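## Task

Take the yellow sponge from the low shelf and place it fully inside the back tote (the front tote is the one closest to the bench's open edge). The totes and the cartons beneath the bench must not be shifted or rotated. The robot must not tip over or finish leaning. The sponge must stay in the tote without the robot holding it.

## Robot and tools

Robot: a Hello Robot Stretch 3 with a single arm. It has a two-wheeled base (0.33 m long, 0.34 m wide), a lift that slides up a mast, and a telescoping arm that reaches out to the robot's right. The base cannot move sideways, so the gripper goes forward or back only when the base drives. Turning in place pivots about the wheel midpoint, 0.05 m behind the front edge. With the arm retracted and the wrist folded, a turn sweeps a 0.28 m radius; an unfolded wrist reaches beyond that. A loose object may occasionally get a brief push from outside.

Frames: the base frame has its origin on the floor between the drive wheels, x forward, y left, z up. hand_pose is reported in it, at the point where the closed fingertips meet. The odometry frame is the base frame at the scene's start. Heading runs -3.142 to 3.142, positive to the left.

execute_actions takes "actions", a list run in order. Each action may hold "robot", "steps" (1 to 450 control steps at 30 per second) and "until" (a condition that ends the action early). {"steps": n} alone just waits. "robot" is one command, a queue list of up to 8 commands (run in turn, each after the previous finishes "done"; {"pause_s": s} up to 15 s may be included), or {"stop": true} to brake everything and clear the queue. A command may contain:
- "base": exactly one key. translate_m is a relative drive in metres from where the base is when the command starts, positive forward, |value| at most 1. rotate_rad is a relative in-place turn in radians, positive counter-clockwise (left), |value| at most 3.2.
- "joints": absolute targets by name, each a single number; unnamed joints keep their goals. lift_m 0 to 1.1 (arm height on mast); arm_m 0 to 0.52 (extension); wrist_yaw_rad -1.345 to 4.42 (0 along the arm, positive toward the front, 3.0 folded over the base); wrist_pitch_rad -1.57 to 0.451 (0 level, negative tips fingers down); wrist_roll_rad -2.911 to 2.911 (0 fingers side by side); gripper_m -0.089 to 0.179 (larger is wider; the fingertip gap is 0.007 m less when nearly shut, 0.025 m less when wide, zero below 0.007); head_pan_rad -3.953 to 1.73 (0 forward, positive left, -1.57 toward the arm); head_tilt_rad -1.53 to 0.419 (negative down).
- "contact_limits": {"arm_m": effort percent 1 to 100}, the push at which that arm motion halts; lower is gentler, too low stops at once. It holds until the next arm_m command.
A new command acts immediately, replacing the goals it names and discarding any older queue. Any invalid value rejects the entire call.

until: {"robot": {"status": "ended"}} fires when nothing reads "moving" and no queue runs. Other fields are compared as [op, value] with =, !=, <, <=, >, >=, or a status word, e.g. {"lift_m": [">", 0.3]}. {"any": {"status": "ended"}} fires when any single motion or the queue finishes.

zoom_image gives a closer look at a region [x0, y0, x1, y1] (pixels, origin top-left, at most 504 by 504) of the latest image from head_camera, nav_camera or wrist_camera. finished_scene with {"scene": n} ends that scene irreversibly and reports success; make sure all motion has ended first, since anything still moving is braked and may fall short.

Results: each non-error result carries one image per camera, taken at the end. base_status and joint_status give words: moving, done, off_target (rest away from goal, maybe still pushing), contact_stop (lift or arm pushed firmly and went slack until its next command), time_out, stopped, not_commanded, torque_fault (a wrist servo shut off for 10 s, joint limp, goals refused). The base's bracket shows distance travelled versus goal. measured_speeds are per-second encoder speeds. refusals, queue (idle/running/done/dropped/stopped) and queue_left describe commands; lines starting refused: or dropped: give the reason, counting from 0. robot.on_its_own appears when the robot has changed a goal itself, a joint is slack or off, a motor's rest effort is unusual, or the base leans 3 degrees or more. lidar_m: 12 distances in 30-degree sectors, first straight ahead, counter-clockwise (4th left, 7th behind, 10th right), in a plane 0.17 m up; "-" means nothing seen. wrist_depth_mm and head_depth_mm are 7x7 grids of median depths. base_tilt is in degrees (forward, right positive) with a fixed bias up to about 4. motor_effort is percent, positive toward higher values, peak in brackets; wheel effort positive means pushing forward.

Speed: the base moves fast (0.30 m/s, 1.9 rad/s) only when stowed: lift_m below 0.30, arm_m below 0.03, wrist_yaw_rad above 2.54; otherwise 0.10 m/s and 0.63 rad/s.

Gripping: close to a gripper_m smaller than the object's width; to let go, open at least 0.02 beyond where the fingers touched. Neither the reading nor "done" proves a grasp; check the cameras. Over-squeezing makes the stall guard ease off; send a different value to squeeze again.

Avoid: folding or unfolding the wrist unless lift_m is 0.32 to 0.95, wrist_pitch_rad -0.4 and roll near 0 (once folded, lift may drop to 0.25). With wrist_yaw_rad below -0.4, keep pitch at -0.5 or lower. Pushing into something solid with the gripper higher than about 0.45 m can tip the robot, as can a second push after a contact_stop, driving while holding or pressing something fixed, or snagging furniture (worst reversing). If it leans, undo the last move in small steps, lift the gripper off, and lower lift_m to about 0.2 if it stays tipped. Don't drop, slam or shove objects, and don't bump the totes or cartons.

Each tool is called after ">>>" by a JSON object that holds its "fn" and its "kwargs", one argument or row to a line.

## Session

>>> {"fn": "execute_actions", "kwargs": {
  "actions": [
    {"robot":{"joints":{"head_tilt_rad":-0.6,"head_pan_rad":-0.9}},"steps":60,"until":{"robot":{"status":"ended"}}}
  ]
}}

>>> {"fn": "execute_actions", "kwargs": {
  "actions": [
    {"robot":{"joints":{"head_pan_rad":-2.8}},"steps":60,"until":{"robot":{"status":"ended"}}}
  ]
}}

Scene clock: 1.03 s.
robot.base_odometry: x=+0.000 y=+0.000 heading=+0.000 (m, m, rad; robot's odometry frame)
robot.turned_by_wheels: +0.000 (rad since the last result)
robot.turned_by_imu: +0.000 (rad since the last result)
robot.base_tilt: forward=+0.4 right=+1.8 (deg)
robot.lidar_m: 0.99 1.11 1.97 1.92 2.18 1.25 1.24 1.37 2.44 2.15 1.19 1.00
robot.head_depth_mm: 2355 2557 2733 2453 1859 1482 1232 / 2523 2749 3014 2481 1842 1482 1238 / 2334 2603 2920 2488 1861 1489 1233 / 2137 2358 2574 2280 1694 1486 1241 / 1969 2151 1408 2465 1555 1499 1241 / 1838 1947 1208 2001 1560 1432 1251 / 1697 1793 1124 2005 1498 1345 1244
robot.base_status: not_commanded
robot.joint_positions: lift_m=+0.557 arm_m=+0.002 wrist_yaw_rad=+3.129 wrist_pitch_rad=-0.354 wrist_roll_rad=+0.014 gripper_m=+0.037 head_pan_rad=-0.893 head_tilt_rad=-0.592
robot.joint_goals: lift_m=+0.557 arm_m=+0.002 wrist_yaw_rad=+3.129 wrist_pitch_rad=-0.354 wrist_roll_rad=+0.014 gripper_m=+0.037 head_pan_rad=-0.900 head_tilt_rad=-0.600
robot.joint_status: lift_m=not_commanded arm_m=not_commanded wrist_yaw_rad=not_commanded wrist_pitch_rad=not_commanded wrist_roll_rad=not_commanded gripper_m=not_commanded head_pan_rad=done head_tilt_rad=done
robot.measured_speeds: translate_m=+0.000 rotate_rad=+0.000 lift_m=+0.000 arm_m=+0.000 wrist_yaw_rad=+0.000 wrist_pitch_rad=+0.000 wrist_roll_rad=+0.000 head_pan_rad=+0.000 head_tilt_rad=+0.000
robot: refusals=0 queue=done queue_left=0
robot.motor_effort: left_wheel=+0(0) right_wheel=+0(0) lift_m=+29(29) arm_m=+0(0) wrist_yaw_rad=+0(0) wrist_pitch_rad=+3(4) wrist_roll_rad=-1(1) gripper_m=+0(0) head_pan_rad=-4(51) head_tilt_rad=-4(41) (%)
robot.hand_pose: x=-0.0184 y=+0.0850 z=+0.5843 quat_wxyz=(+0.130, +0.701, +0.120, +0.691) (m; robot's base frame)
robot.wrist_depth_mm: - - - - - - - / - - - - - - - / - - - - - - - / - - - - - - - / - - - - - - - / 909 915 - 898 - 884 872 / 799 805 748 772 759 744 749
pictures: head_camera (sideways: a quarter turn clockwise sets it upright), nav_camera (sideways: a quarter turn counterclockwise sets it upright), wrist_camera
camera_calibration (this result's frames):
head_camera: T_world_to_cam=[[-0.301554, 0.435909, -0.847967, 1.12789], [0.808843, 0.587845, 0.0145485, -0.0277488], [0.504815, -0.681485, -0.529849, 0.63922], [0, 0, 0, 1]] pos_world=[0.0398765, -0.0397259, 1.29551]
nav_camera: T_world_to_cam=[[0.403702, -0.438521, 0.802947, -1.0066], [-0.774954, -0.630389, 0.0453466, 0.0068722], [0.486284, -0.640553, -0.594323, 0.728708], [0, 0, 0, 1]] pos_world=[0.0573311, 0.0296948, 1.24102]
wrist_camera: T_world_to_cam=[[0.998694, -0.0151183, -0.0488125, 0.0507952], [-0.0495289, -0.521438, -0.85185, 0.572903], [-0.0125742, 0.853155, -0.521506, 0.394988], [0, 0, 0, 1]] pos_world=[-0.017387, -0.0374849, 0.696496]
Images, in order (width x height): head_camera 896x504, nav_camera 672x504, wrist_camera 644x364.

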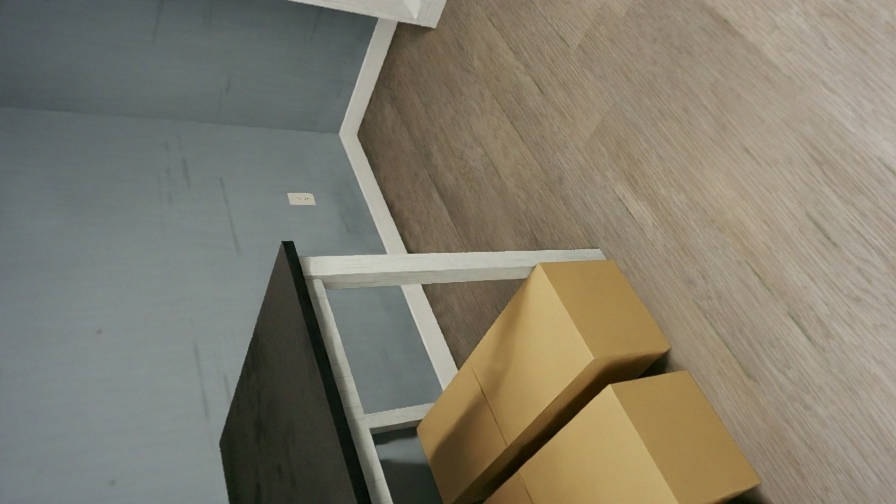

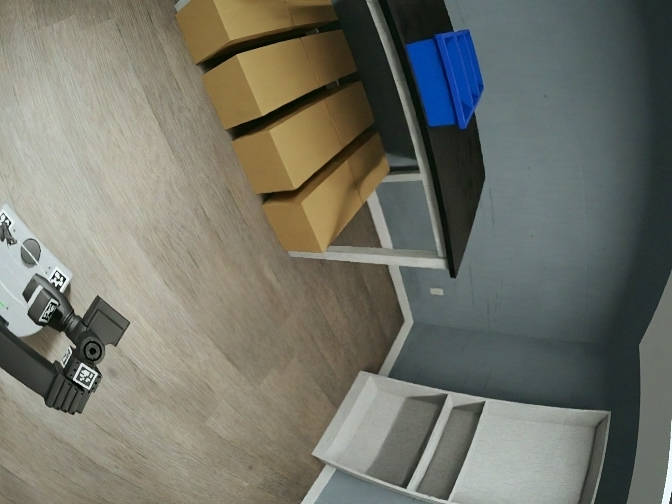

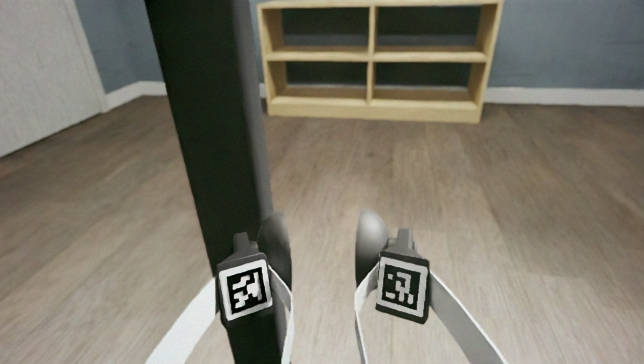

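Scene clock: 2.50 s.
robot.base_odometry: x=+0.000 y=+0.000 heading=+0.000 (m, m, rad; robot's odometry frame)
robot.turned_by_wheels: +0.000 (rad since the last result)
robot.turned_by_imu: +0.000 (rad since the last result)
robot.base_tilt: forward=+0.3 right=+1.8 (deg)
robot.lidar_m: 0.99 1.11 1.97 1.92 2.18 1.25 1.24 1.38 2.44 2.15 1.20 1.00
robot.head_depth_mm: 1535 1645 1246 1339 1503 1471 1221 / 1602 1709 1304 1436 1627 1478 1236 / 1708 1812 1378 1523 1738 1482 1230 / 1789 1921 1443 1651 1809 1490 1238 / 1887 1992 1546 1765 1855 1491 1241 / 2031 2163 1682 1943 1863 1496 1242 / 2163 2371 1824 2294 1889 1509 1245
robot.base_status: not_commanded
robot.joint_positions: lift_m=+0.557 arm_m=+0.002 wrist_yaw_rad=+3.129 wrist_pitch_rad=-0.354 wrist_roll_rad=+0.014 gripper_m=+0.037 head_pan_rad=-2.793 head_tilt_rad=-0.593
robot.joint_goals: lift_m=+0.557 arm_m=+0.002 wrist_yaw_rad=+3.129 wrist_pitch_rad=-0.354 wrist_roll_rad=+0.014 gripper_m=+0.037 head_pan_rad=-2.800 head_tilt_rad=-0.600
robot.joint_status: lift_m=not_commanded arm_m=not_commanded wrist_yaw_rad=not_commanded wrist_pitch_rad=not_commanded wrist_roll_rad=not_commanded gripper_m=not_commanded head_pan_rad=done head_tilt_rad=done
robot.measured_speeds: translate_m=+0.000 rotate_rad=+0.000 lift_m=+0.000 arm_m=+0.000 wrist_yaw_rad=+0.000 wrist_pitch_rad=+0.000 wrist_roll_rad=+0.000 head_pan_rad=+0.000 head_tilt_rad=+0.000
robot: refusals=0 queue=done queue_left=0
robot.motor_effort: left_wheel=+0(0) right_wheel=+0(0) lift_m=+28(28) arm_m=+0(1) wrist_yaw_rad=+0(0) wrist_pitch_rad=+3(4) wrist_roll_rad=-1(1) gripper_m=+0(0) head_pan_rad=-4(48) head_tilt_rad=-4(4) (%)
robot.hand_pose: x=-0.0184 y=+0.0850 z=+0.5843 quat_wxyz=(+0.130, +0.701, +0.120, +0.691) (m; robot's base frame)
robot.wrist_depth_mm: - - - - - - - / - - - - - - - / - - - - - - - / - - - - - - - / - - - - - - - / 922 912 - 881 - 867 856 / 798 774 778 773 763 770 768
pictures: head_camera (sideways: a quarter turn clockwise sets it upright), nav_camera (sideways: a quarter turn counterclockwise sets it upright), wrist_camera
camera_calibration (this result's frames):
head_camera: T_world_to_cam=[[0.510299, 0.144542, -0.847763, 1.12267], [0.294772, -0.955457, 0.0145294, -0.0245881], [-0.807901, -0.257311, -0.530176, 0.647652], [0, 0, 0, 1]] pos_world=[-0.0424101, -0.0191183, 1.29549]
nav_camera: T_world_to_cam=[[-0.545779, -0.240353, 0.802718, -1.0005], [-0.346009, 0.937135, 0.0453448, 0.0042581], [-0.763153, -0.253, -0.594633, 0.736732], [0, 0, 0, 1]] pos_world=[0.0176591, -0.0580721, 1.24101]
wrist_camera: T_world_to_cam=[[0.998694, -0.0151186, -0.0488125, 0.0507952], [-0.049529, -0.521438, -0.85185, 0.572903], [-0.012574, 0.853155, -0.521506, 0.394988], [0, 0, 0, 1]] pos_world=[-0.017387, -0.0374849, 0.696496]
Images, in order (width x height): head_camera 896x504, nav_camera 672x504, wrist_camera 644x364.

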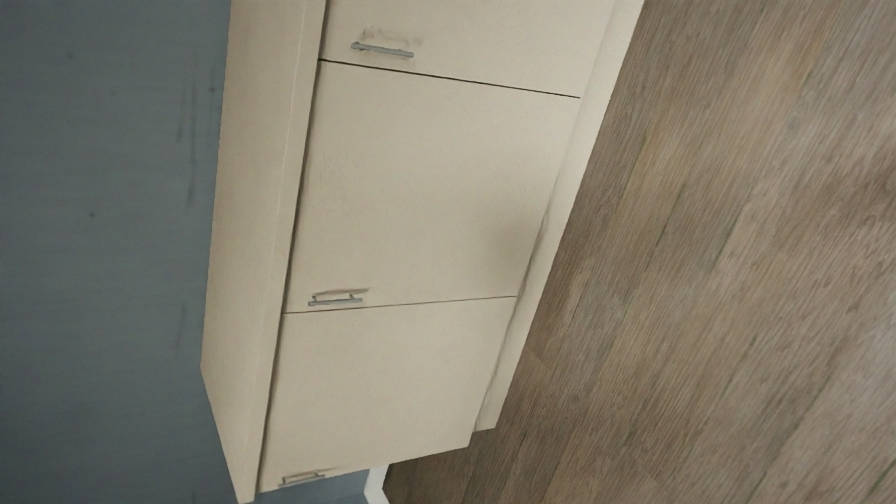

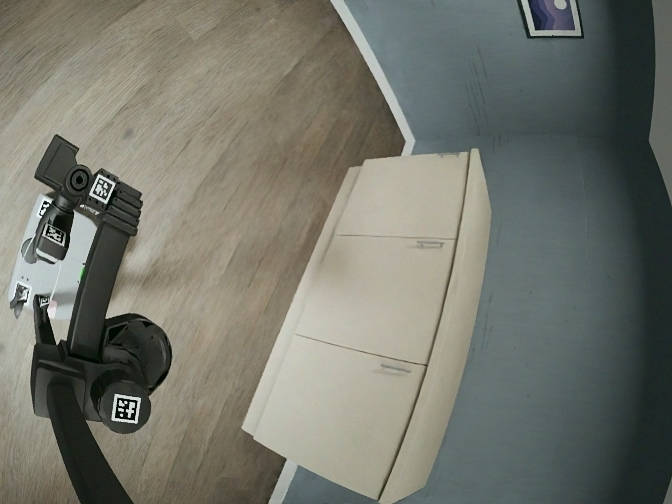

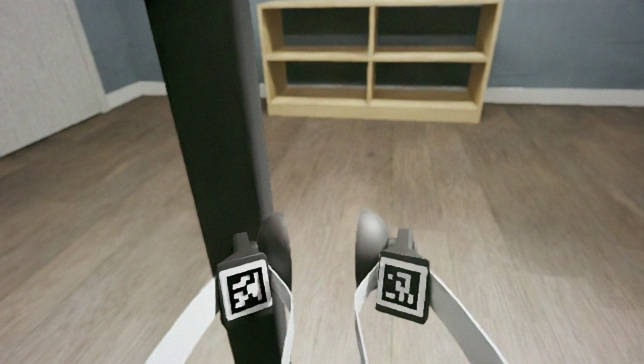

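>>> {"fn": "execute_actions", "kwargs": {
  "actions": [
    {"robot":[{"joints":{"lift_m":0.27,"wrist_pitch_rad":-0.4,"wrist_yaw_rad":3.0,"head_pan_rad":0,"head_tilt_rad":-0.6},"base":{"rotate_rad":1.4}},{"base":{"translate_m":0.9},"joints":{"gripper_m":0.16}}],"steps":450,"until":{"robot":{"status":"ended"}}}
  ]
}}

Scene clock: 20.33 s.
robot.base_odometry: x=+0.153 y=+0.887 heading=+1.400 (m, m, rad; robot's odometry frame)
robot.turned_by_wheels: +1.400 (rad since the last result)
robot.turned_by_imu: +1.384 (rad since the last result)
robot.base_tilt: forward=+0.4 right=+1.8 (deg)
robot.lidar_m: 1.02 1.22 1.84 1.78 1.56 1.77 3.04 1.41 1.08 1.55 1.94 1.14
robot.head_depth_mm: 1169 1289 1443 1352 1455 1470 1231 / 1167 1290 1444 1330 1515 1480 1231 / 1165 1290 1441 1367 1518 1475 1229 / 1168 1286 1439 1372 1472 1479 1241 / 1167 1289 1445 1380 1478 1480 1237 / 1169 1291 1435 1391 1477 1485 1241 / 1169 1286 1440 1403 1490 1487 1247
robot.base_status: done (translate_m +0.9000 of +0.9000)
robot.joint_positions: lift_m=+0.270 arm_m=+0.002 wrist_yaw_rad=+3.003 wrist_pitch_rad=-0.415 wrist_roll_rad=+0.014 gripper_m=+0.160 head_pan_rad=-0.007 head_tilt_rad=-0.594
robot.joint_goals: lift_m=+0.270 arm_m=+0.002 wrist_yaw_rad=+3.000 wrist_pitch_rad=-0.400 wrist_roll_rad=+0.014 gripper_m=+0.160 head_pan_rad=+0.000 head_tilt_rad=-0.600
robot.joint_status: lift_m=done arm_m=not_commanded wrist_yaw_rad=done wrist_pitch_rad=done wrist_roll_rad=not_commanded gripper_m=done head_pan_rad=done head_tilt_rad=done
robot.measured_speeds: translate_m=+0.000 rotate_rad=+0.000 lift_m=+0.000 arm_m=+0.000 wrist_yaw_rad=+0.000 wrist_pitch_rad=+0.000 wrist_roll_rad=+0.000 head_pan_rad=+0.000 head_tilt_rad=+0.000
robot: refusals=0 queue=done queue_left=0
robot.motor_effort: left_wheel=-2(6) right_wheel=+3(12) lift_m=+25(30) arm_m=+0(1) wrist_yaw_rad=-3(6) wrist_pitch_rad=+4(4) wrist_roll_rad=-1(1) gripper_m=+0(82) head_pan_rad=+3(48) head_tilt_rad=-4(6) (%)
robot.hand_pose: x=+0.0099 y=+0.0756 z=+0.2836 quat_wxyz=(+0.194, +0.705, +0.096, +0.676) (m; robot's base frame)
robot.wrist_depth_mm: - - - - - - - / - - - - - - - / - - 959 916 937 897 886 / 755 732 742 725 705 720 697 / 601 628 586 592 590 591 570 / 529 - 520 516 500 496 499 / - - - - 423 422 411
pictures: head_camera (sideways: a quarter turn clockwise sets it upright), nav_camera (sideways: a quarter turn counterclockwise sets it upright), wrist_camera
camera_calibration (this result's frames):
head_camera: T_world_to_cam=[[-0.529542, 0.0422541, -0.847231, 1.12832], [0.0564916, 0.998298, 0.0144796, -0.0230697], [0.8464, -0.0401939, -0.531028, 0.63867], [0, 0, 0, 1]] pos_world=[0.058225, 0.00102491, 1.29543]
nav_camera: T_world_to_cam=[[0.596126, 0.0351998, 0.802119, -1.00669], [-0.00202036, -0.99897, 0.0453398, 0.00216623], [0.802888, -0.0286488, -0.595441, 0.728231], [0, 0, 0, 1]] pos_world=[0.0154303, 0.0584622, 1.241]
wrist_camera: T_world_to_cam=[[0.98839, -0.143969, -0.0485633, 0.0175259], [-0.12196, -0.561129, -0.818694, 0.307569], [0.0906166, 0.815111, -0.572173, 0.262711], [0, 0, 0, 1]] pos_world=[-0.00361736, -0.0390297, 0.402972]
Images, in order (width x height): head_camera 896x504, nav_camera 672x504, wrist_camera 644x364.

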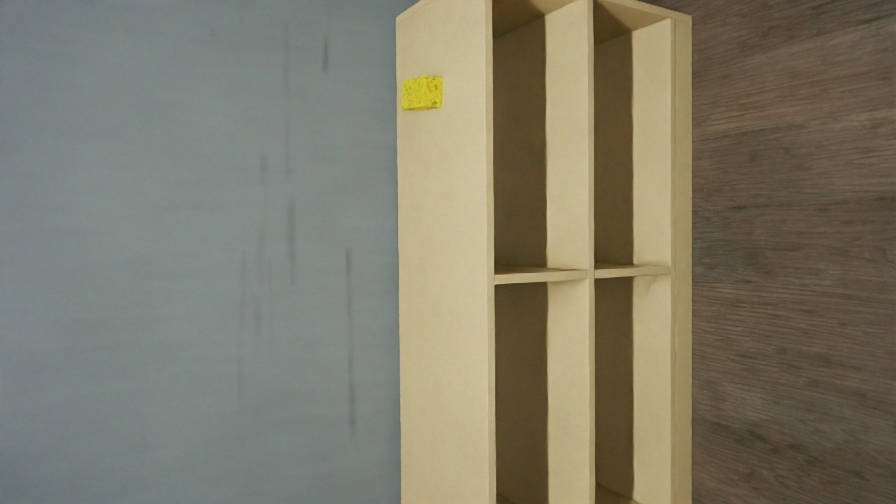

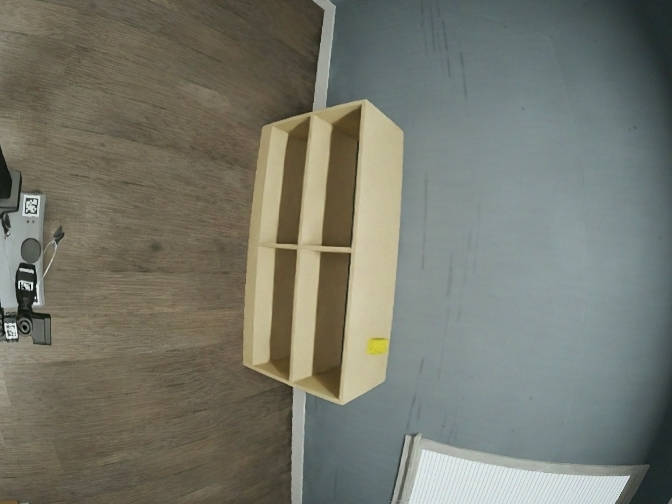

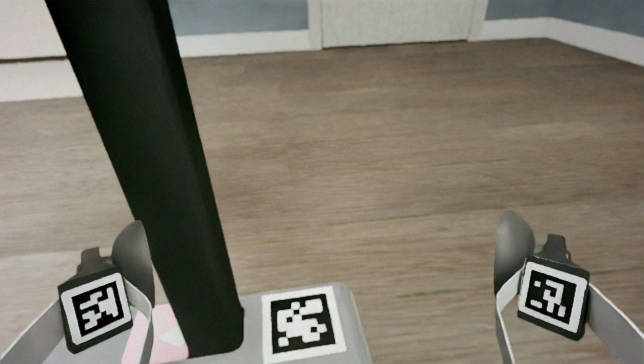

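>>> {"fn": "execute_actions", "kwargs": {
  "actions": [
    {"robot":[{"base":{"rotate_rad":-0.58}},{"base":{"translate_m":0.668}},{"base":{"rotate_rad":2.13},"joints":{"head_pan_rad":-1.6,"head_tilt_rad":-0.85}},{"joints":{"lift_m":0.55}},{"joints":{"wrist_yaw_rad":0,"lift_m":0.79}},{"joints":{"wrist_pitch_rad":-0.9,"arm_m":0.33}}],"steps":450,"until":{"robot":{"status":"ended"}}},
    {"steps":450,"until":{"robot":{"status":"ended"}}}
  ]
}}

Scene clock: 55.67 s.
robot.base_odometry: x=+0.609 y=+1.375 heading=+2.950 (m, m, rad; robot's odometry frame)
robot.turned_by_wheels: +1.550 (rad since the last result)
robot.turned_by_imu: +1.524 (rad since the last result)
robot.base_tilt: forward=+0.3 right=+2.0 (deg)
robot.lidar_m: 2.13 1.95 2.24 3.58 1.11 1.31 1.60 1.19 0.48 0.74 0.60 1.10
robot.head_depth_mm: 717 827 973 1158 - - - / 716 821 945 - 811 1226 1114 / 710 819 897 912 823 1132 1122 / 709 816 913 869 823 1155 1123 / 705 812 956 917 825 1152 1124 / 702 807 951 945 827 1161 1125 / 699 800 943 948 827 1086 1127
robot.base_status: done (rotate_rad +2.1299 of +2.1300)
robot.joint_positions: lift_m=+0.790 arm_m=+0.330 wrist_yaw_rad=+0.002 wrist_pitch_rad=-0.906 wrist_roll_rad=+0.014 gripper_m=+0.160 head_pan_rad=-1.593 head_tilt_rad=-0.840
robot.joint_goals: lift_m=+0.790 arm_m=+0.330 wrist_yaw_rad=+0.000 wrist_pitch_rad=-0.900 wrist_roll_rad=+0.014 gripper_m=+0.160 head_pan_rad=-1.600 head_tilt_rad=-0.850
robot.joint_status: lift_m=done arm_m=done wrist_yaw_rad=done wrist_pitch_rad=done wrist_roll_rad=not_commanded gripper_m=done head_pan_rad=done head_tilt_rad=done
robot.measured_speeds: translate_m=+0.000 rotate_rad=+0.000 lift_m=+0.000 arm_m=+0.000 wrist_yaw_rad=+0.000 wrist_pitch_rad=+0.000 wrist_roll_rad=+0.000 head_pan_rad=+0.000 head_tilt_rad=+0.000
robot: refusals=0 queue=done queue_left=0
robot.motor_effort: left_wheel=-2(9) right_wheel=+3(14) lift_m=+33(34) arm_m=+3(3) wrist_yaw_rad=-3(5) wrist_pitch_rad=+2(4) wrist_roll_rad=-1(1) gripper_m=+0(0) head_pan_rad=-3(49) head_tilt_rad=-6(28) (%)
robot.hand_pose: x=-0.0213 y=-0.6137 z=+0.7120 quat_wxyz=(+0.632, +0.308, -0.639, -0.311) (m; robot's base frame)
robot.wrist_depth_mm: 326 326 326 331 328 333 335 / 370 374 380 360 360 377 393 / 325 326 324 322 320 328 479 / 298 298 287 254 296 292 610 / 277 280 236 234 272 275 802 / 260 256 220 249 253 254 847 / - 239 240 237 237 237 235
pictures: head_camera (sideways: a quarter turn clockwise sets it upright), nav_camera (sideways: a quarter turn counterclockwise sets it upright), wrist_camera
camera_calibration (this result's frames):
head_camera: T_world_to_cam=[[0.0546694, 0.71933, -0.692514, 0.923083], [0.997264, -0.0739029, 0.00196275, -0.0125103], [-0.0497669, -0.690726, -0.721402, 0.891781], [0, 0, 0, 1]] pos_world=[0.00639279, -0.0489497, 1.2826]
nav_camera: T_world_to_cam=[[0.0220397, -0.774114, 0.632663, -0.782344], [-0.999064, 0.00651262, 0.0427725, 0.0116048], [-0.0372311, -0.633013, -0.773245, 0.964617], [0, 0, 0, 1]] pos_world=[0.0647503, 0.00491676, 1.24035]
wrist_camera: T_world_to_cam=[[-0.998848, 0.0263942, -0.0400664, 0.0260709], [0.0416604, 0.891349, -0.451399, 0.901083], [0.0237988, -0.452549, -0.891422, 0.520402], [0, 0, 0, 1]] pos_world=[-0.0238836, -0.56836, 0.871691]
Images, in order (width x height): head_camera 896x504, nav_camera 672x504, wrist_camera 644x364.

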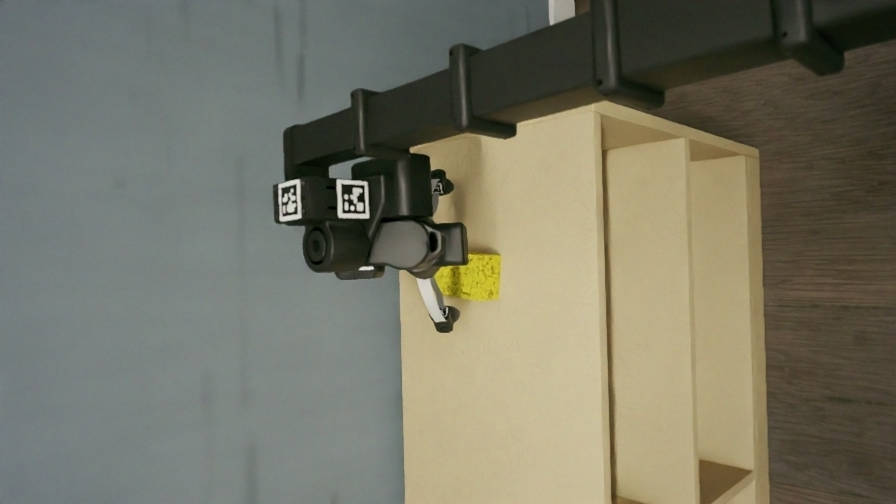

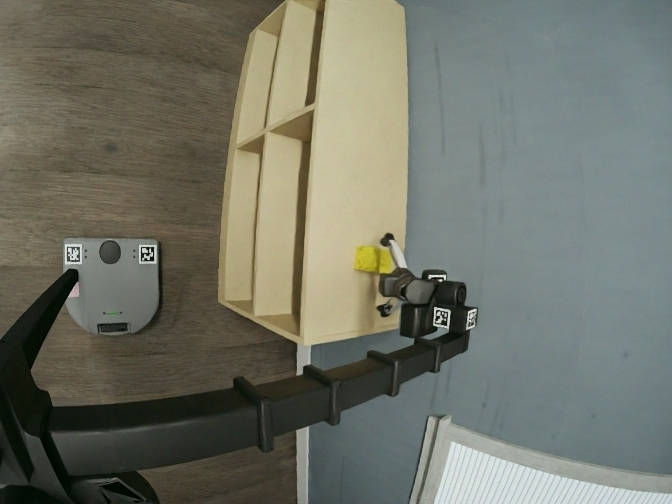

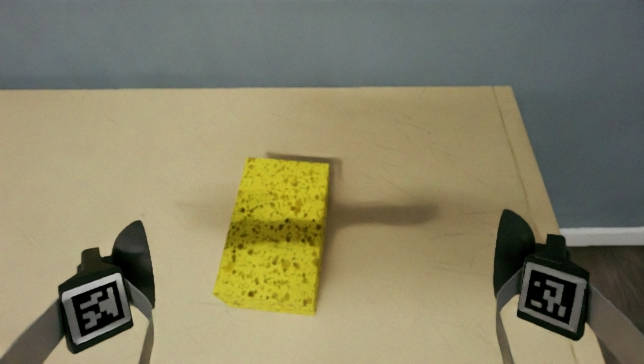

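>>> {"fn": "execute_actions", "kwargs": {
  "actions": [
    {"robot":[{"joints":{"arm_m":0.36},"base":{"translate_m":0.037}},{"joints":{"lift_m":0.713}},{"joints":{"gripper_m":0.02}},{"joints":{"lift_m":0.78,"head_pan_rad":1.6,"head_tilt_rad":-0.6}}],"steps":300,"until":{"robot":{"status":"ended"}}}
  ]
}}

Scene clock: 72.07 s.
robot.base_odometry: x=+0.572 y=+1.382 heading=+2.950 (m, m, rad; robot's odometry frame)
robot.turned_by_wheels: +0.000 (rad since the last result)
robot.turned_by_imu: -0.002 (rad since the last result)
robot.base_tilt: forward=+0.3 right=+1.7 (deg)
robot.lidar_m: 2.09 1.92 2.19 3.56 1.13 1.31 1.64 1.18 0.49 0.85 0.58 1.07
robot.head_depth_mm: 3339 3673 3585 2395 1807 1456 1218 / 3354 3721 3562 2430 1820 1454 1219 / 3346 3698 3565 2401 1837 1473 1230 / 3314 3680 3637 2441 1835 1469 1229 / 3260 3645 3646 2459 1839 1478 1261 / 3285 3624 3677 2469 1855 1482 1297 / 3338 3605 3497 2155 1857 1551 -
robot.base_status: done (translate_m +0.0370 of +0.0370)
robot.joint_positions: lift_m=+0.780 arm_m=+0.360 wrist_yaw_rad=+0.002 wrist_pitch_rad=-0.908 wrist_roll_rad=+0.014 gripper_m=+0.024 head_pan_rad=+1.593 head_tilt_rad=-0.606
robot.joint_goals: lift_m=+0.780 arm_m=+0.360 wrist_yaw_rad=+0.000 wrist_pitch_rad=-0.900 wrist_roll_rad=+0.014 gripper_m=+0.023 head_pan_rad=+1.600 head_tilt_rad=-0.600
robot.joint_status: lift_m=done arm_m=done wrist_yaw_rad=done wrist_pitch_rad=done wrist_roll_rad=not_commanded gripper_m=done head_pan_rad=done head_tilt_rad=done
robot.measured_speeds: translate_m=+0.000 rotate_rad=+0.000 lift_m=+0.000 arm_m=+0.000 wrist_yaw_rad=+0.000 wrist_pitch_rad=+0.000 wrist_roll_rad=+0.000 head_pan_rad=+0.000 head_tilt_rad=+0.000
robot: refusals=0 queue=done queue_left=0
robot.motor_effort: left_wheel=-1(3) right_wheel=+2(9) lift_m=+33(35) arm_m=+3(4) wrist_yaw_rad=-3(2) wrist_pitch_rad=+2(2) wrist_roll_rad=+0(1) gripper_m=-20(94) head_pan_rad=+4(48) head_tilt_rad=+4(25) (%)
robot.hand_pose: x=-0.0213 y=-0.6435 z=+0.7018 quat_wxyz=(+0.632, +0.309, -0.639, -0.312) (m; robot's base frame)
robot.wrist_depth_mm: 297 295 295 295 296 299 297 / 343 348 348 350 350 352 356 / 313 314 311 171 308 307 411 / 288 285 286 157 279 283 289 / 267 267 264 145 204 265 264 / 247 248 135 135 132 242 243 / 232 231 225 128 221 228 225
pictures: head_camera (sideways: a quarter turn clockwise sets it upright), nav_camera (sideways: a quarter turn counterclockwise sets it upright), wrist_camera
camera_calibration (this result's frames):
head_camera: T_world_to_cam=[[-0.0266902, -0.541221, -0.840457, 1.11642], [-0.999518, 0.0277816, 0.0138512, -0.0158097], [0.0158527, 0.840421, -0.541702, 0.657624], [0, 0, 0, 1]] pos_world=[0.00357024, 0.0519876, 1.29476]
nav_camera: T_world_to_cam=[[-0.052644, 0.604962, 0.794512, -0.992816], [0.998598, 0.0274389, 0.0452739, -0.003851], [0.00558848, 0.795781, -0.605558, 0.746256], [0, 0, 0, 1]] pos_world=[-0.0525906, 0.00686465, 1.24088]
wrist_camera: T_world_to_cam=[[-0.998848, 0.0264453, -0.0400307, 0.0264547], [0.0416597, 0.891919, -0.450273, 0.922563], [0.0237965, -0.451422, -0.891993, 0.498994], [0, 0, 0, 1]] pos_world=[-0.0238838, -0.598294, 0.861563]
Images, in order (width x height): head_camera 896x504, nav_camera 672x504, wrist_camera 644x364.

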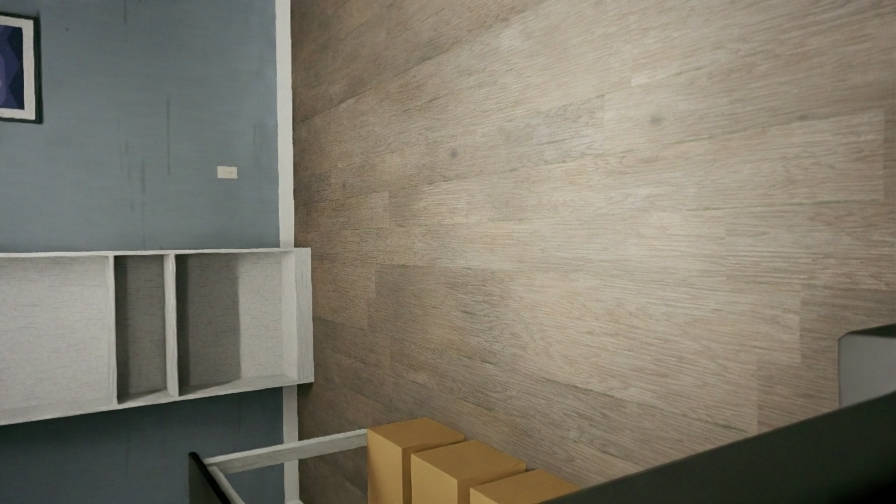

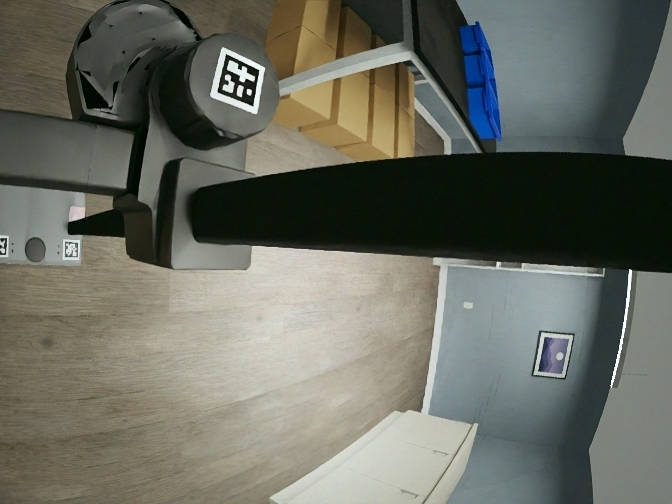

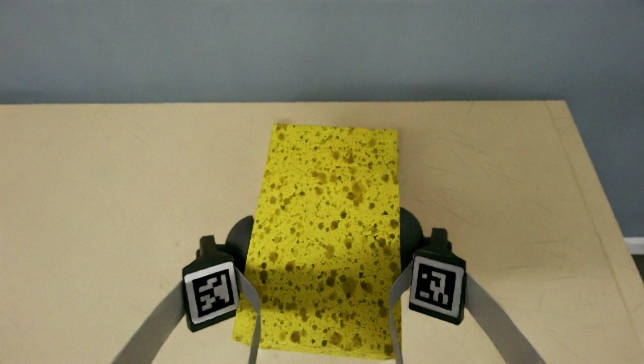

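>>> {"fn": "execute_actions", "kwargs": {
  "actions": [
    {"robot":[{"joints":{"arm_m":0,"wrist_pitch_rad":-0.4,"wrist_yaw_rad":3.0,"head_pan_rad":-1.6}},{"joints":{"lift_m":0.28},"base":{"rotate_rad":1.85}},{"base":{"translate_m":1}},{"base":{"translate_m":0.65}},{"joints":{"lift_m":0.55}},{"joints":{"lift_m":1.1,"wrist_yaw_rad":0,"wrist_pitch_rad":-0.3},"base":{"rotate_rad":1.2}},{"base":{"rotate_rad":1.7}},{"joints":{"arm_m":0.4}}],"steps":450,"until":{"robot":{"status":"ended"}}},
    {"steps":450,"until":{"robot":{"status":"ended"}}},
    {"steps":450,"until":{"robot":{"status":"ended"}}}
  ]
}}

Scene clock: 128.00 s.
robot.base_odometry: x=+0.716 y=-0.261 heading=+1.416 (m, m, rad; robot's odometry frame)
robot.turned_by_wheels: +4.750 (rad since the last result)
robot.turned_by_imu: +4.690 (rad since the last result)
robot.base_tilt: forward=+0.4 right=+1.8 (deg)
robot.lidar_m: 2.02 2.19 2.06 2.00 2.10 2.08 2.03 0.31 0.24 0.24 0.25 0.36
robot.head_depth_mm: - 1039 1036 482 482 338 366 / 971 1043 763 483 494 338 367 / - 1068 830 485 496 339 368 / - - 705 487 497 339 369 / 947 1044 803 488 500 339 369 / 948 1049 1065 632 433 339 370 / 951 1050 1076 723 541 400 380
robot.base_status: done (rotate_rad +1.6999 of +1.7000)
robot.joint_positions: lift_m=+1.099 arm_m=+0.400 wrist_yaw_rad=+0.002 wrist_pitch_rad=-0.323 wrist_roll_rad=+0.014 gripper_m=+0.024 head_pan_rad=-1.593 head_tilt_rad=-0.606
robot.joint_goals: lift_m=+1.100 arm_m=+0.400 wrist_yaw_rad=+0.000 wrist_pitch_rad=-0.300 wrist_roll_rad=+0.014 gripper_m=+0.023 head_pan_rad=-1.600 head_tilt_rad=-0.600
robot.joint_status: lift_m=done arm_m=done wrist_yaw_rad=done wrist_pitch_rad=done wrist_roll_rad=not_commanded gripper_m=done head_pan_rad=done head_tilt_rad=done
robot.measured_speeds: translate_m=+0.000 rotate_rad=+0.000 lift_m=+0.000 arm_m=+0.000 wrist_yaw_rad=+0.000 wrist_pitch_rad=+0.000 wrist_roll_rad=+0.000 head_pan_rad=+0.000 head_tilt_rad=+0.000
robot: refusals=0 queue=done queue_left=0
robot.motor_effort: left_wheel=-2(6) right_wheel=+3(12) lift_m=+33(33) arm_m=+3(3) wrist_yaw_rad=-3(5) wrist_pitch_rad=+7(8) wrist_roll_rad=-1(0) gripper_m=-20(20) head_pan_rad=-3(49) head_tilt_rad=+4(3) (%)
robot.hand_pose: x=-0.0210 y=-0.7801 z=+1.1332 quat_wxyz=(+0.694, +0.114, -0.702, -0.114) (m; robot's base frame)
robot.wrist_depth_mm: 473 468 466 467 458 449 444 / 519 507 500 493 497 478 471 / 557 550 529 170 518 508 513 / 595 586 582 156 557 562 547 / 544 534 537 145 330 510 514 / 457 447 136 134 133 281 410 / 384 379 238 128 300 305 248
pictures: head_camera (sideways: a quarter turn clockwise sets it upright), nav_camera (sideways: a quarter turn counterclockwise sets it upright), wrist_camera
camera_calibration (this result's frames):
head_camera: T_world_to_cam=[[0.050663, 0.539228, -0.840634, 1.11618], [0.997302, -0.0720823, 0.0138675, -0.0280116], [-0.0531171, -0.839069, -0.541426, 0.657685], [0, 0, 0, 1]] pos_world=[0.0063214, -0.052051, 1.29477]
nav_camera: T_world_to_cam=[[0.0257656, -0.60644, 0.794711, -0.993554], [-0.998832, 0.0168947, 0.0452757, 0.00833099], [-0.0408835, -0.79495, -0.605296, 0.746199], [0, 0, 0, 1]] pos_world=[0.064428, -0.00948112, 1.24088]
wrist_camera: T_world_to_cam=[[-0.998805, -0.0010282, -0.0488585, 0.0362335], [0.0419391, 0.495187, -0.867774, 1.40228], [0.0250864, -0.868786, -0.494552, 0.0462149], [0, 0, 0, 1]] pos_world=[-0.0237795, -0.654203, 1.24149]
Images, in order (width x height): head_camera 896x504, nav_camera 672x504, wrist_camera 644x364.

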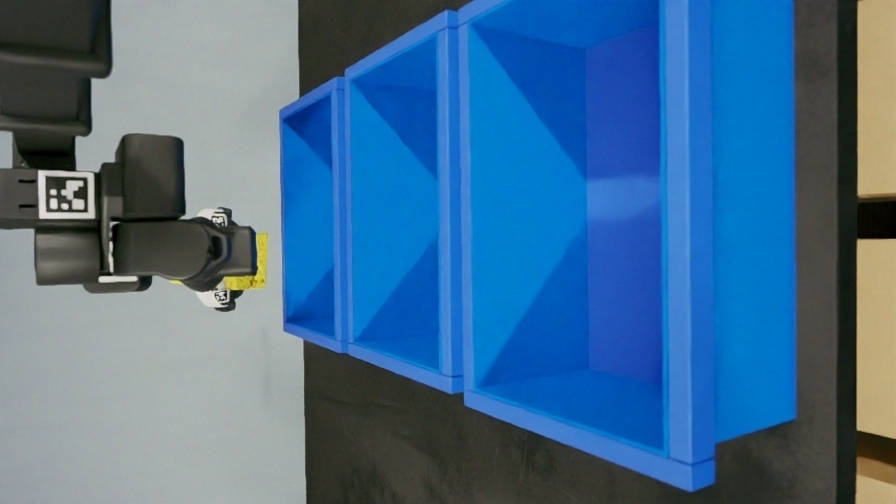

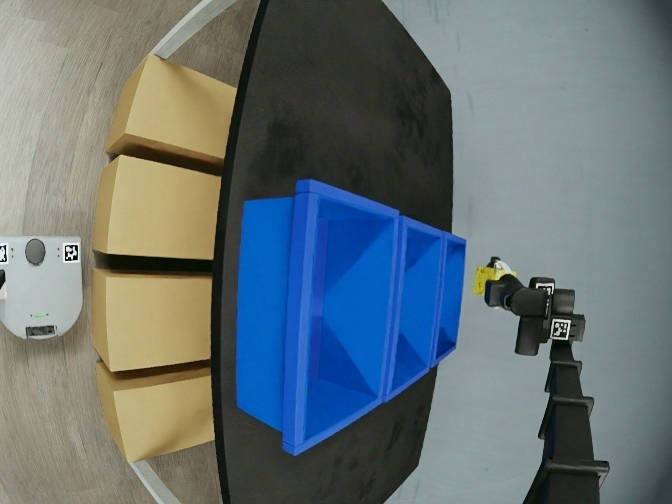

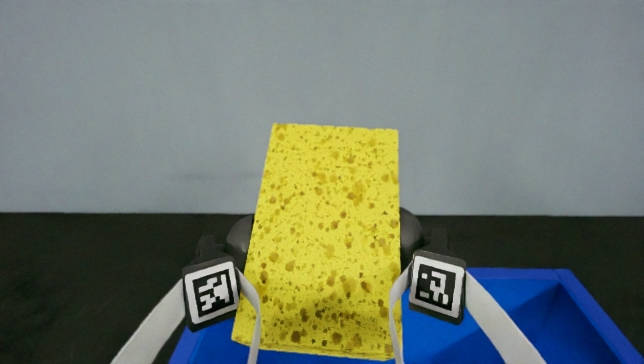

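>>> {"fn": "execute_actions", "kwargs": {
  "actions": [
    {"robot":[{"joints":{"arm_m":0.45,"wrist_pitch_rad":-0.6},"base":{"translate_m":-0.045}},{"joints":{"wrist_pitch_rad":-0.75,"arm_m":0.47}},{"joints":{"wrist_pitch_rad":-0.9,"arm_m":0.495}},{"joints":{"lift_m":1.07}}],"steps":300,"until":{"robot":{"status":"ended"}}}
  ]
}}

Scene clock: 150.27 s.
robot.base_odometry: x=+0.710 y=-0.306 heading=+1.416 (m, m, rad; robot's odometry frame)
robot.turned_by_wheels: +0.000 (rad since the last result)
robot.turned_by_imu: -0.001 (rad since the last result)
robot.base_tilt: forward=+0.2 right=+1.7 (deg)
robot.lidar_m: 2.07 2.24 2.05 2.00 2.10 2.03 1.99 0.31 0.24 0.23 0.24 0.35
robot.head_depth_mm: 909 1070 1028 701 391 332 372 / 915 1054 1038 482 485 334 367 / 919 1059 827 484 496 333 367 / 920 - 675 486 497 334 369 / 944 1043 839 489 499 335 369 / 948 1042 1001 492 500 344 370 / 944 1043 1070 722 419 344 371
robot.base_status: done (translate_m -0.0450 of -0.0450)
robot.joint_positions: lift_m=+1.070 arm_m=+0.495 wrist_yaw_rad=+0.002 wrist_pitch_rad=-0.907 wrist_roll_rad=+0.014 gripper_m=+0.024 head_pan_rad=-1.593 head_tilt_rad=-0.606
robot.joint_goals: lift_m=+1.070 arm_m=+0.495 wrist_yaw_rad=+0.000 wrist_pitch_rad=-0.900 wrist_roll_rad=+0.014 gripper_m=+0.023 head_pan_rad=-1.600 head_tilt_rad=-0.600
robot.joint_status: lift_m=done arm_m=done wrist_yaw_rad=done wrist_pitch_rad=done wrist_roll_rad=not_commanded gripper_m=done head_pan_rad=done head_tilt_rad=done
robot.measured_speeds: translate_m=+0.000 rotate_rad=+0.000 lift_m=+0.000 arm_m=+0.000 wrist_yaw_rad=+0.000 wrist_pitch_rad=+0.000 wrist_roll_rad=+0.000 head_pan_rad=+0.000 head_tilt_rad=+0.000
robot: refusals=0 queue=done queue_left=0
robot.motor_effort: left_wheel=-2(5) right_wheel=+3(5) lift_m=+25(32) arm_m=+3(2) wrist_yaw_rad=-3(3) wrist_pitch_rad=+2(6) wrist_roll_rad=+0(0) gripper_m=-20(21) head_pan_rad=-4(3) head_tilt_rad=+4(4) (%)
robot.hand_pose: x=-0.0213 y=-0.7785 z=+0.9921 quat_wxyz=(+0.632, +0.309, -0.639, -0.312) (m; robot's base frame)
robot.wrist_depth_mm: 358 359 356 355 354 347 351 / 175 187 185 182 179 176 167 / 175 217 225 171 206 213 174 / 176 243 263 157 258 246 174 / 176 241 245 145 195 242 173 / 178 228 135 135 133 227 172 / 178 213 208 128 207 211 171
pictures: head_camera (sideways: a quarter turn clockwise sets it upright), nav_camera (sideways: a quarter turn counterclockwise sets it upright), wrist_camera
camera_calibration (this result's frames):
head_camera: T_world_to_cam=[[0.0506631, 0.539228, -0.840634, 1.11618], [0.997302, -0.0720825, 0.0138675, -0.0280116], [-0.0531173, -0.839069, -0.541426, 0.657685], [0, 0, 0, 1]] pos_world=[0.00632139, -0.052051, 1.29477]
nav_camera: T_world_to_cam=[[0.0257655, -0.60644, 0.794711, -0.993554], [-0.998832, 0.016895, 0.0452757, 0.00833099], [-0.0408837, -0.79495, -0.605296, 0.746199], [0, 0, 0, 1]] pos_world=[0.064428, -0.00948113, 1.24088]
wrist_camera: T_world_to_cam=[[-0.998855, 0.0262043, -0.0400285, 0.0414908], [0.041448, 0.891844, -0.45044, 1.17385], [0.0238957, -0.451583, -0.891909, 0.696836], [0, 0, 0, 1]] pos_world=[-0.023862, -0.733301, 1.15193]
Images, in order (width x height): head_camera 896x504, nav_camera 672x504, wrist_camera 644x364.

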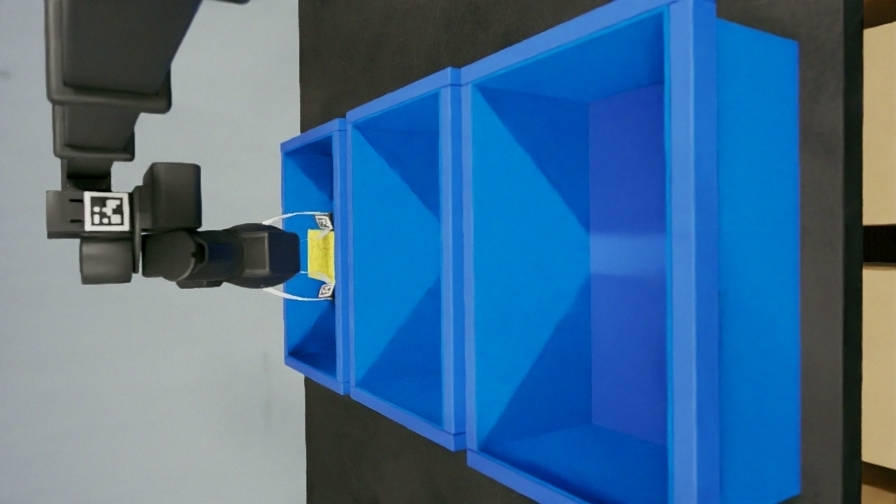

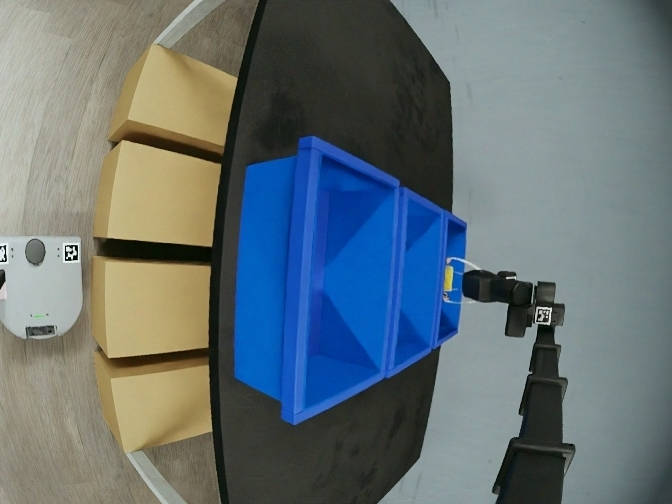

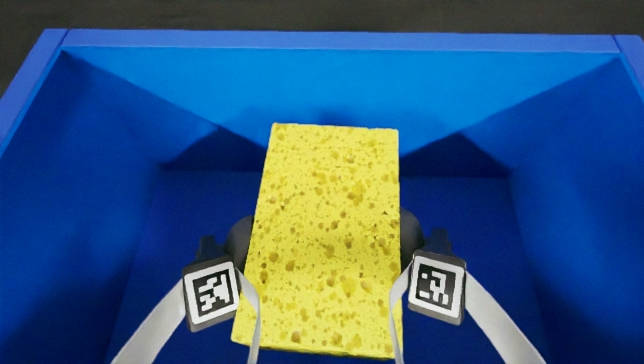

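>>> {"fn": "execute_actions", "kwargs": {
  "actions": [
    {"robot":[{"joints":{"lift_m":1.029,"arm_m":0.502}},{"joints":{"gripper_m":0.11}},{"joints":{"lift_m":1.1}},{"joints":{"wrist_pitch_rad":-0.78}}],"steps":300,"until":{"robot":{"status":"ended"}}}
  ]
}}

Scene clock: 161.37 s.
robot.base_odometry: x=+0.710 y=-0.306 heading=+1.416 (m, m, rad; robot's odometry frame)
robot.turned_by_wheels: +0.000 (rad since the last result)
robot.turned_by_imu: -0.001 (rad since the last result)
robot.base_tilt: forward=+0.1 right=+2.0 (deg)
robot.lidar_m: 2.08 2.24 2.05 2.00 2.10 2.03 1.99 0.31 0.24 0.23 0.24 0.35
robot.head_depth_mm: - 1038 1032 702 391 333 372 / - 1036 1036 482 487 333 367 / - 1056 807 484 496 333 368 / 920 - 835 487 498 334 368 / 945 1043 839 489 499 334 370 / 944 1048 1006 492 501 344 370 / 947 1045 1084 722 419 344 371
robot.base_status: done (translate_m -0.0450 of -0.0450)
robot.joint_positions: lift_m=+1.099 arm_m=+0.502 wrist_yaw_rad=+0.002 wrist_pitch_rad=-0.797 wrist_roll_rad=+0.014 gripper_m=+0.110 head_pan_rad=-1.593 head_tilt_rad=-0.606
robot.joint_goals: lift_m=+1.100 arm_m=+0.502 wrist_yaw_rad=+0.000 wrist_pitch_rad=-0.780 wrist_roll_rad=+0.014 gripper_m=+0.110 head_pan_rad=-1.600 head_tilt_rad=-0.600
robot.joint_status: lift_m=done arm_m=done wrist_yaw_rad=done wrist_pitch_rad=done wrist_roll_rad=not_commanded gripper_m=done head_pan_rad=done head_tilt_rad=done
robot.measured_speeds: translate_m=+0.000 rotate_rad=+0.000 lift_m=+0.000 arm_m=+0.000 wrist_yaw_rad=+0.000 wrist_pitch_rad=+0.000 wrist_roll_rad=+0.000 head_pan_rad=+0.000 head_tilt_rad=+0.000
robot: refusals=0 queue=done queue_left=0
robot.motor_effort: left_wheel=-1(1) right_wheel=+3(3) lift_m=+32(34) arm_m=+3(4) wrist_yaw_rad=-3(3) wrist_pitch_rad=+4(4) wrist_roll_rad=+0(0) gripper_m=+0(81) head_pan_rad=-3(4) head_tilt_rad=+4(3) (%)
robot.hand_pose: x=-0.0212 y=-0.8086 z=+1.0373 quat_wxyz=(+0.648, +0.273, -0.656, -0.276) (m; robot's base frame)
robot.wrist_depth_mm: 460 448 446 433 431 427 420 / 430 425 426 420 424 409 409 / 377 375 374 370 366 368 364 / 332 210 216 210 209 204 195 / 185 223 272 258 263 234 175 / 175 212 276 229 267 234 175 / 172 246 254 210 247 244 166
pictures: head_camera (sideways: a quarter turn clockwise sets it upright), nav_camera (sideways: a quarter turn counterclockwise sets it upright), wrist_camera
camera_calibration (this result's frames):
head_camera: T_world_to_cam=[[0.0506631, 0.539228, -0.840634, 1.11618], [0.997302, -0.0720824, 0.0138675, -0.0280116], [-0.0531172, -0.839069, -0.541426, 0.657685], [0, 0, 0, 1]] pos_world=[0.0063214, -0.052051, 1.29477]
nav_camera: T_world_to_cam=[[0.0257655, -0.60644, 0.794711, -0.993554], [-0.998832, 0.0168949, 0.0452757, 0.00833099], [-0.0408836, -0.79495, -0.605296, 0.746199], [0, 0, 0, 1]] pos_world=[0.064428, -0.00948112, 1.24088]
wrist_camera: T_world_to_cam=[[-0.998847, 0.0215169, -0.0429056, 0.0433425], [0.0414865, 0.83658, -0.546271, 1.27576], [0.0241399, -0.547421, -0.836509, 0.588538], [0, 0, 0, 1]] pos_world=[-0.0238415, -0.746029, 1.19109]
Images, in order (width x height): head_camera 896x504, nav_camera 672x504, wrist_camera 644x364.

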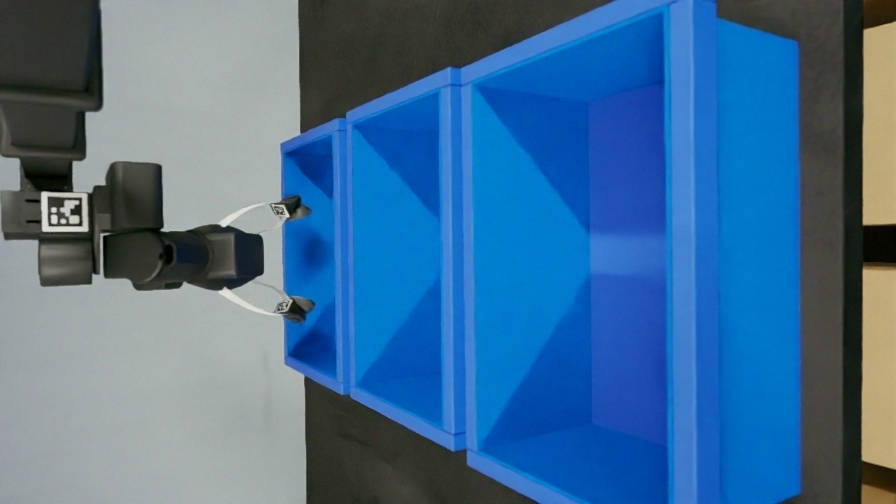

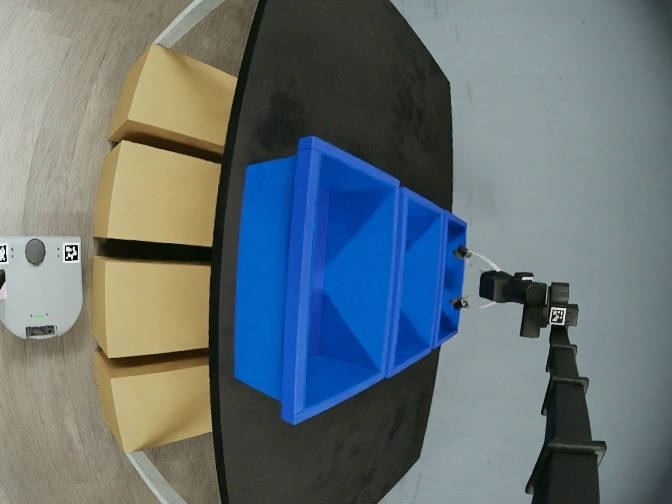

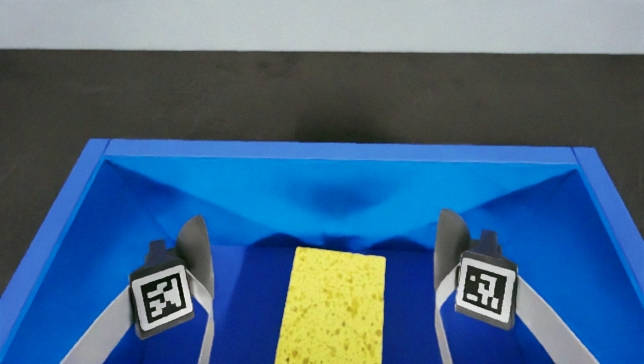

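>>> {"fn": "finished_scene", "kwargs": {
  "scene": 2
}}

The scene is finished: the task was done.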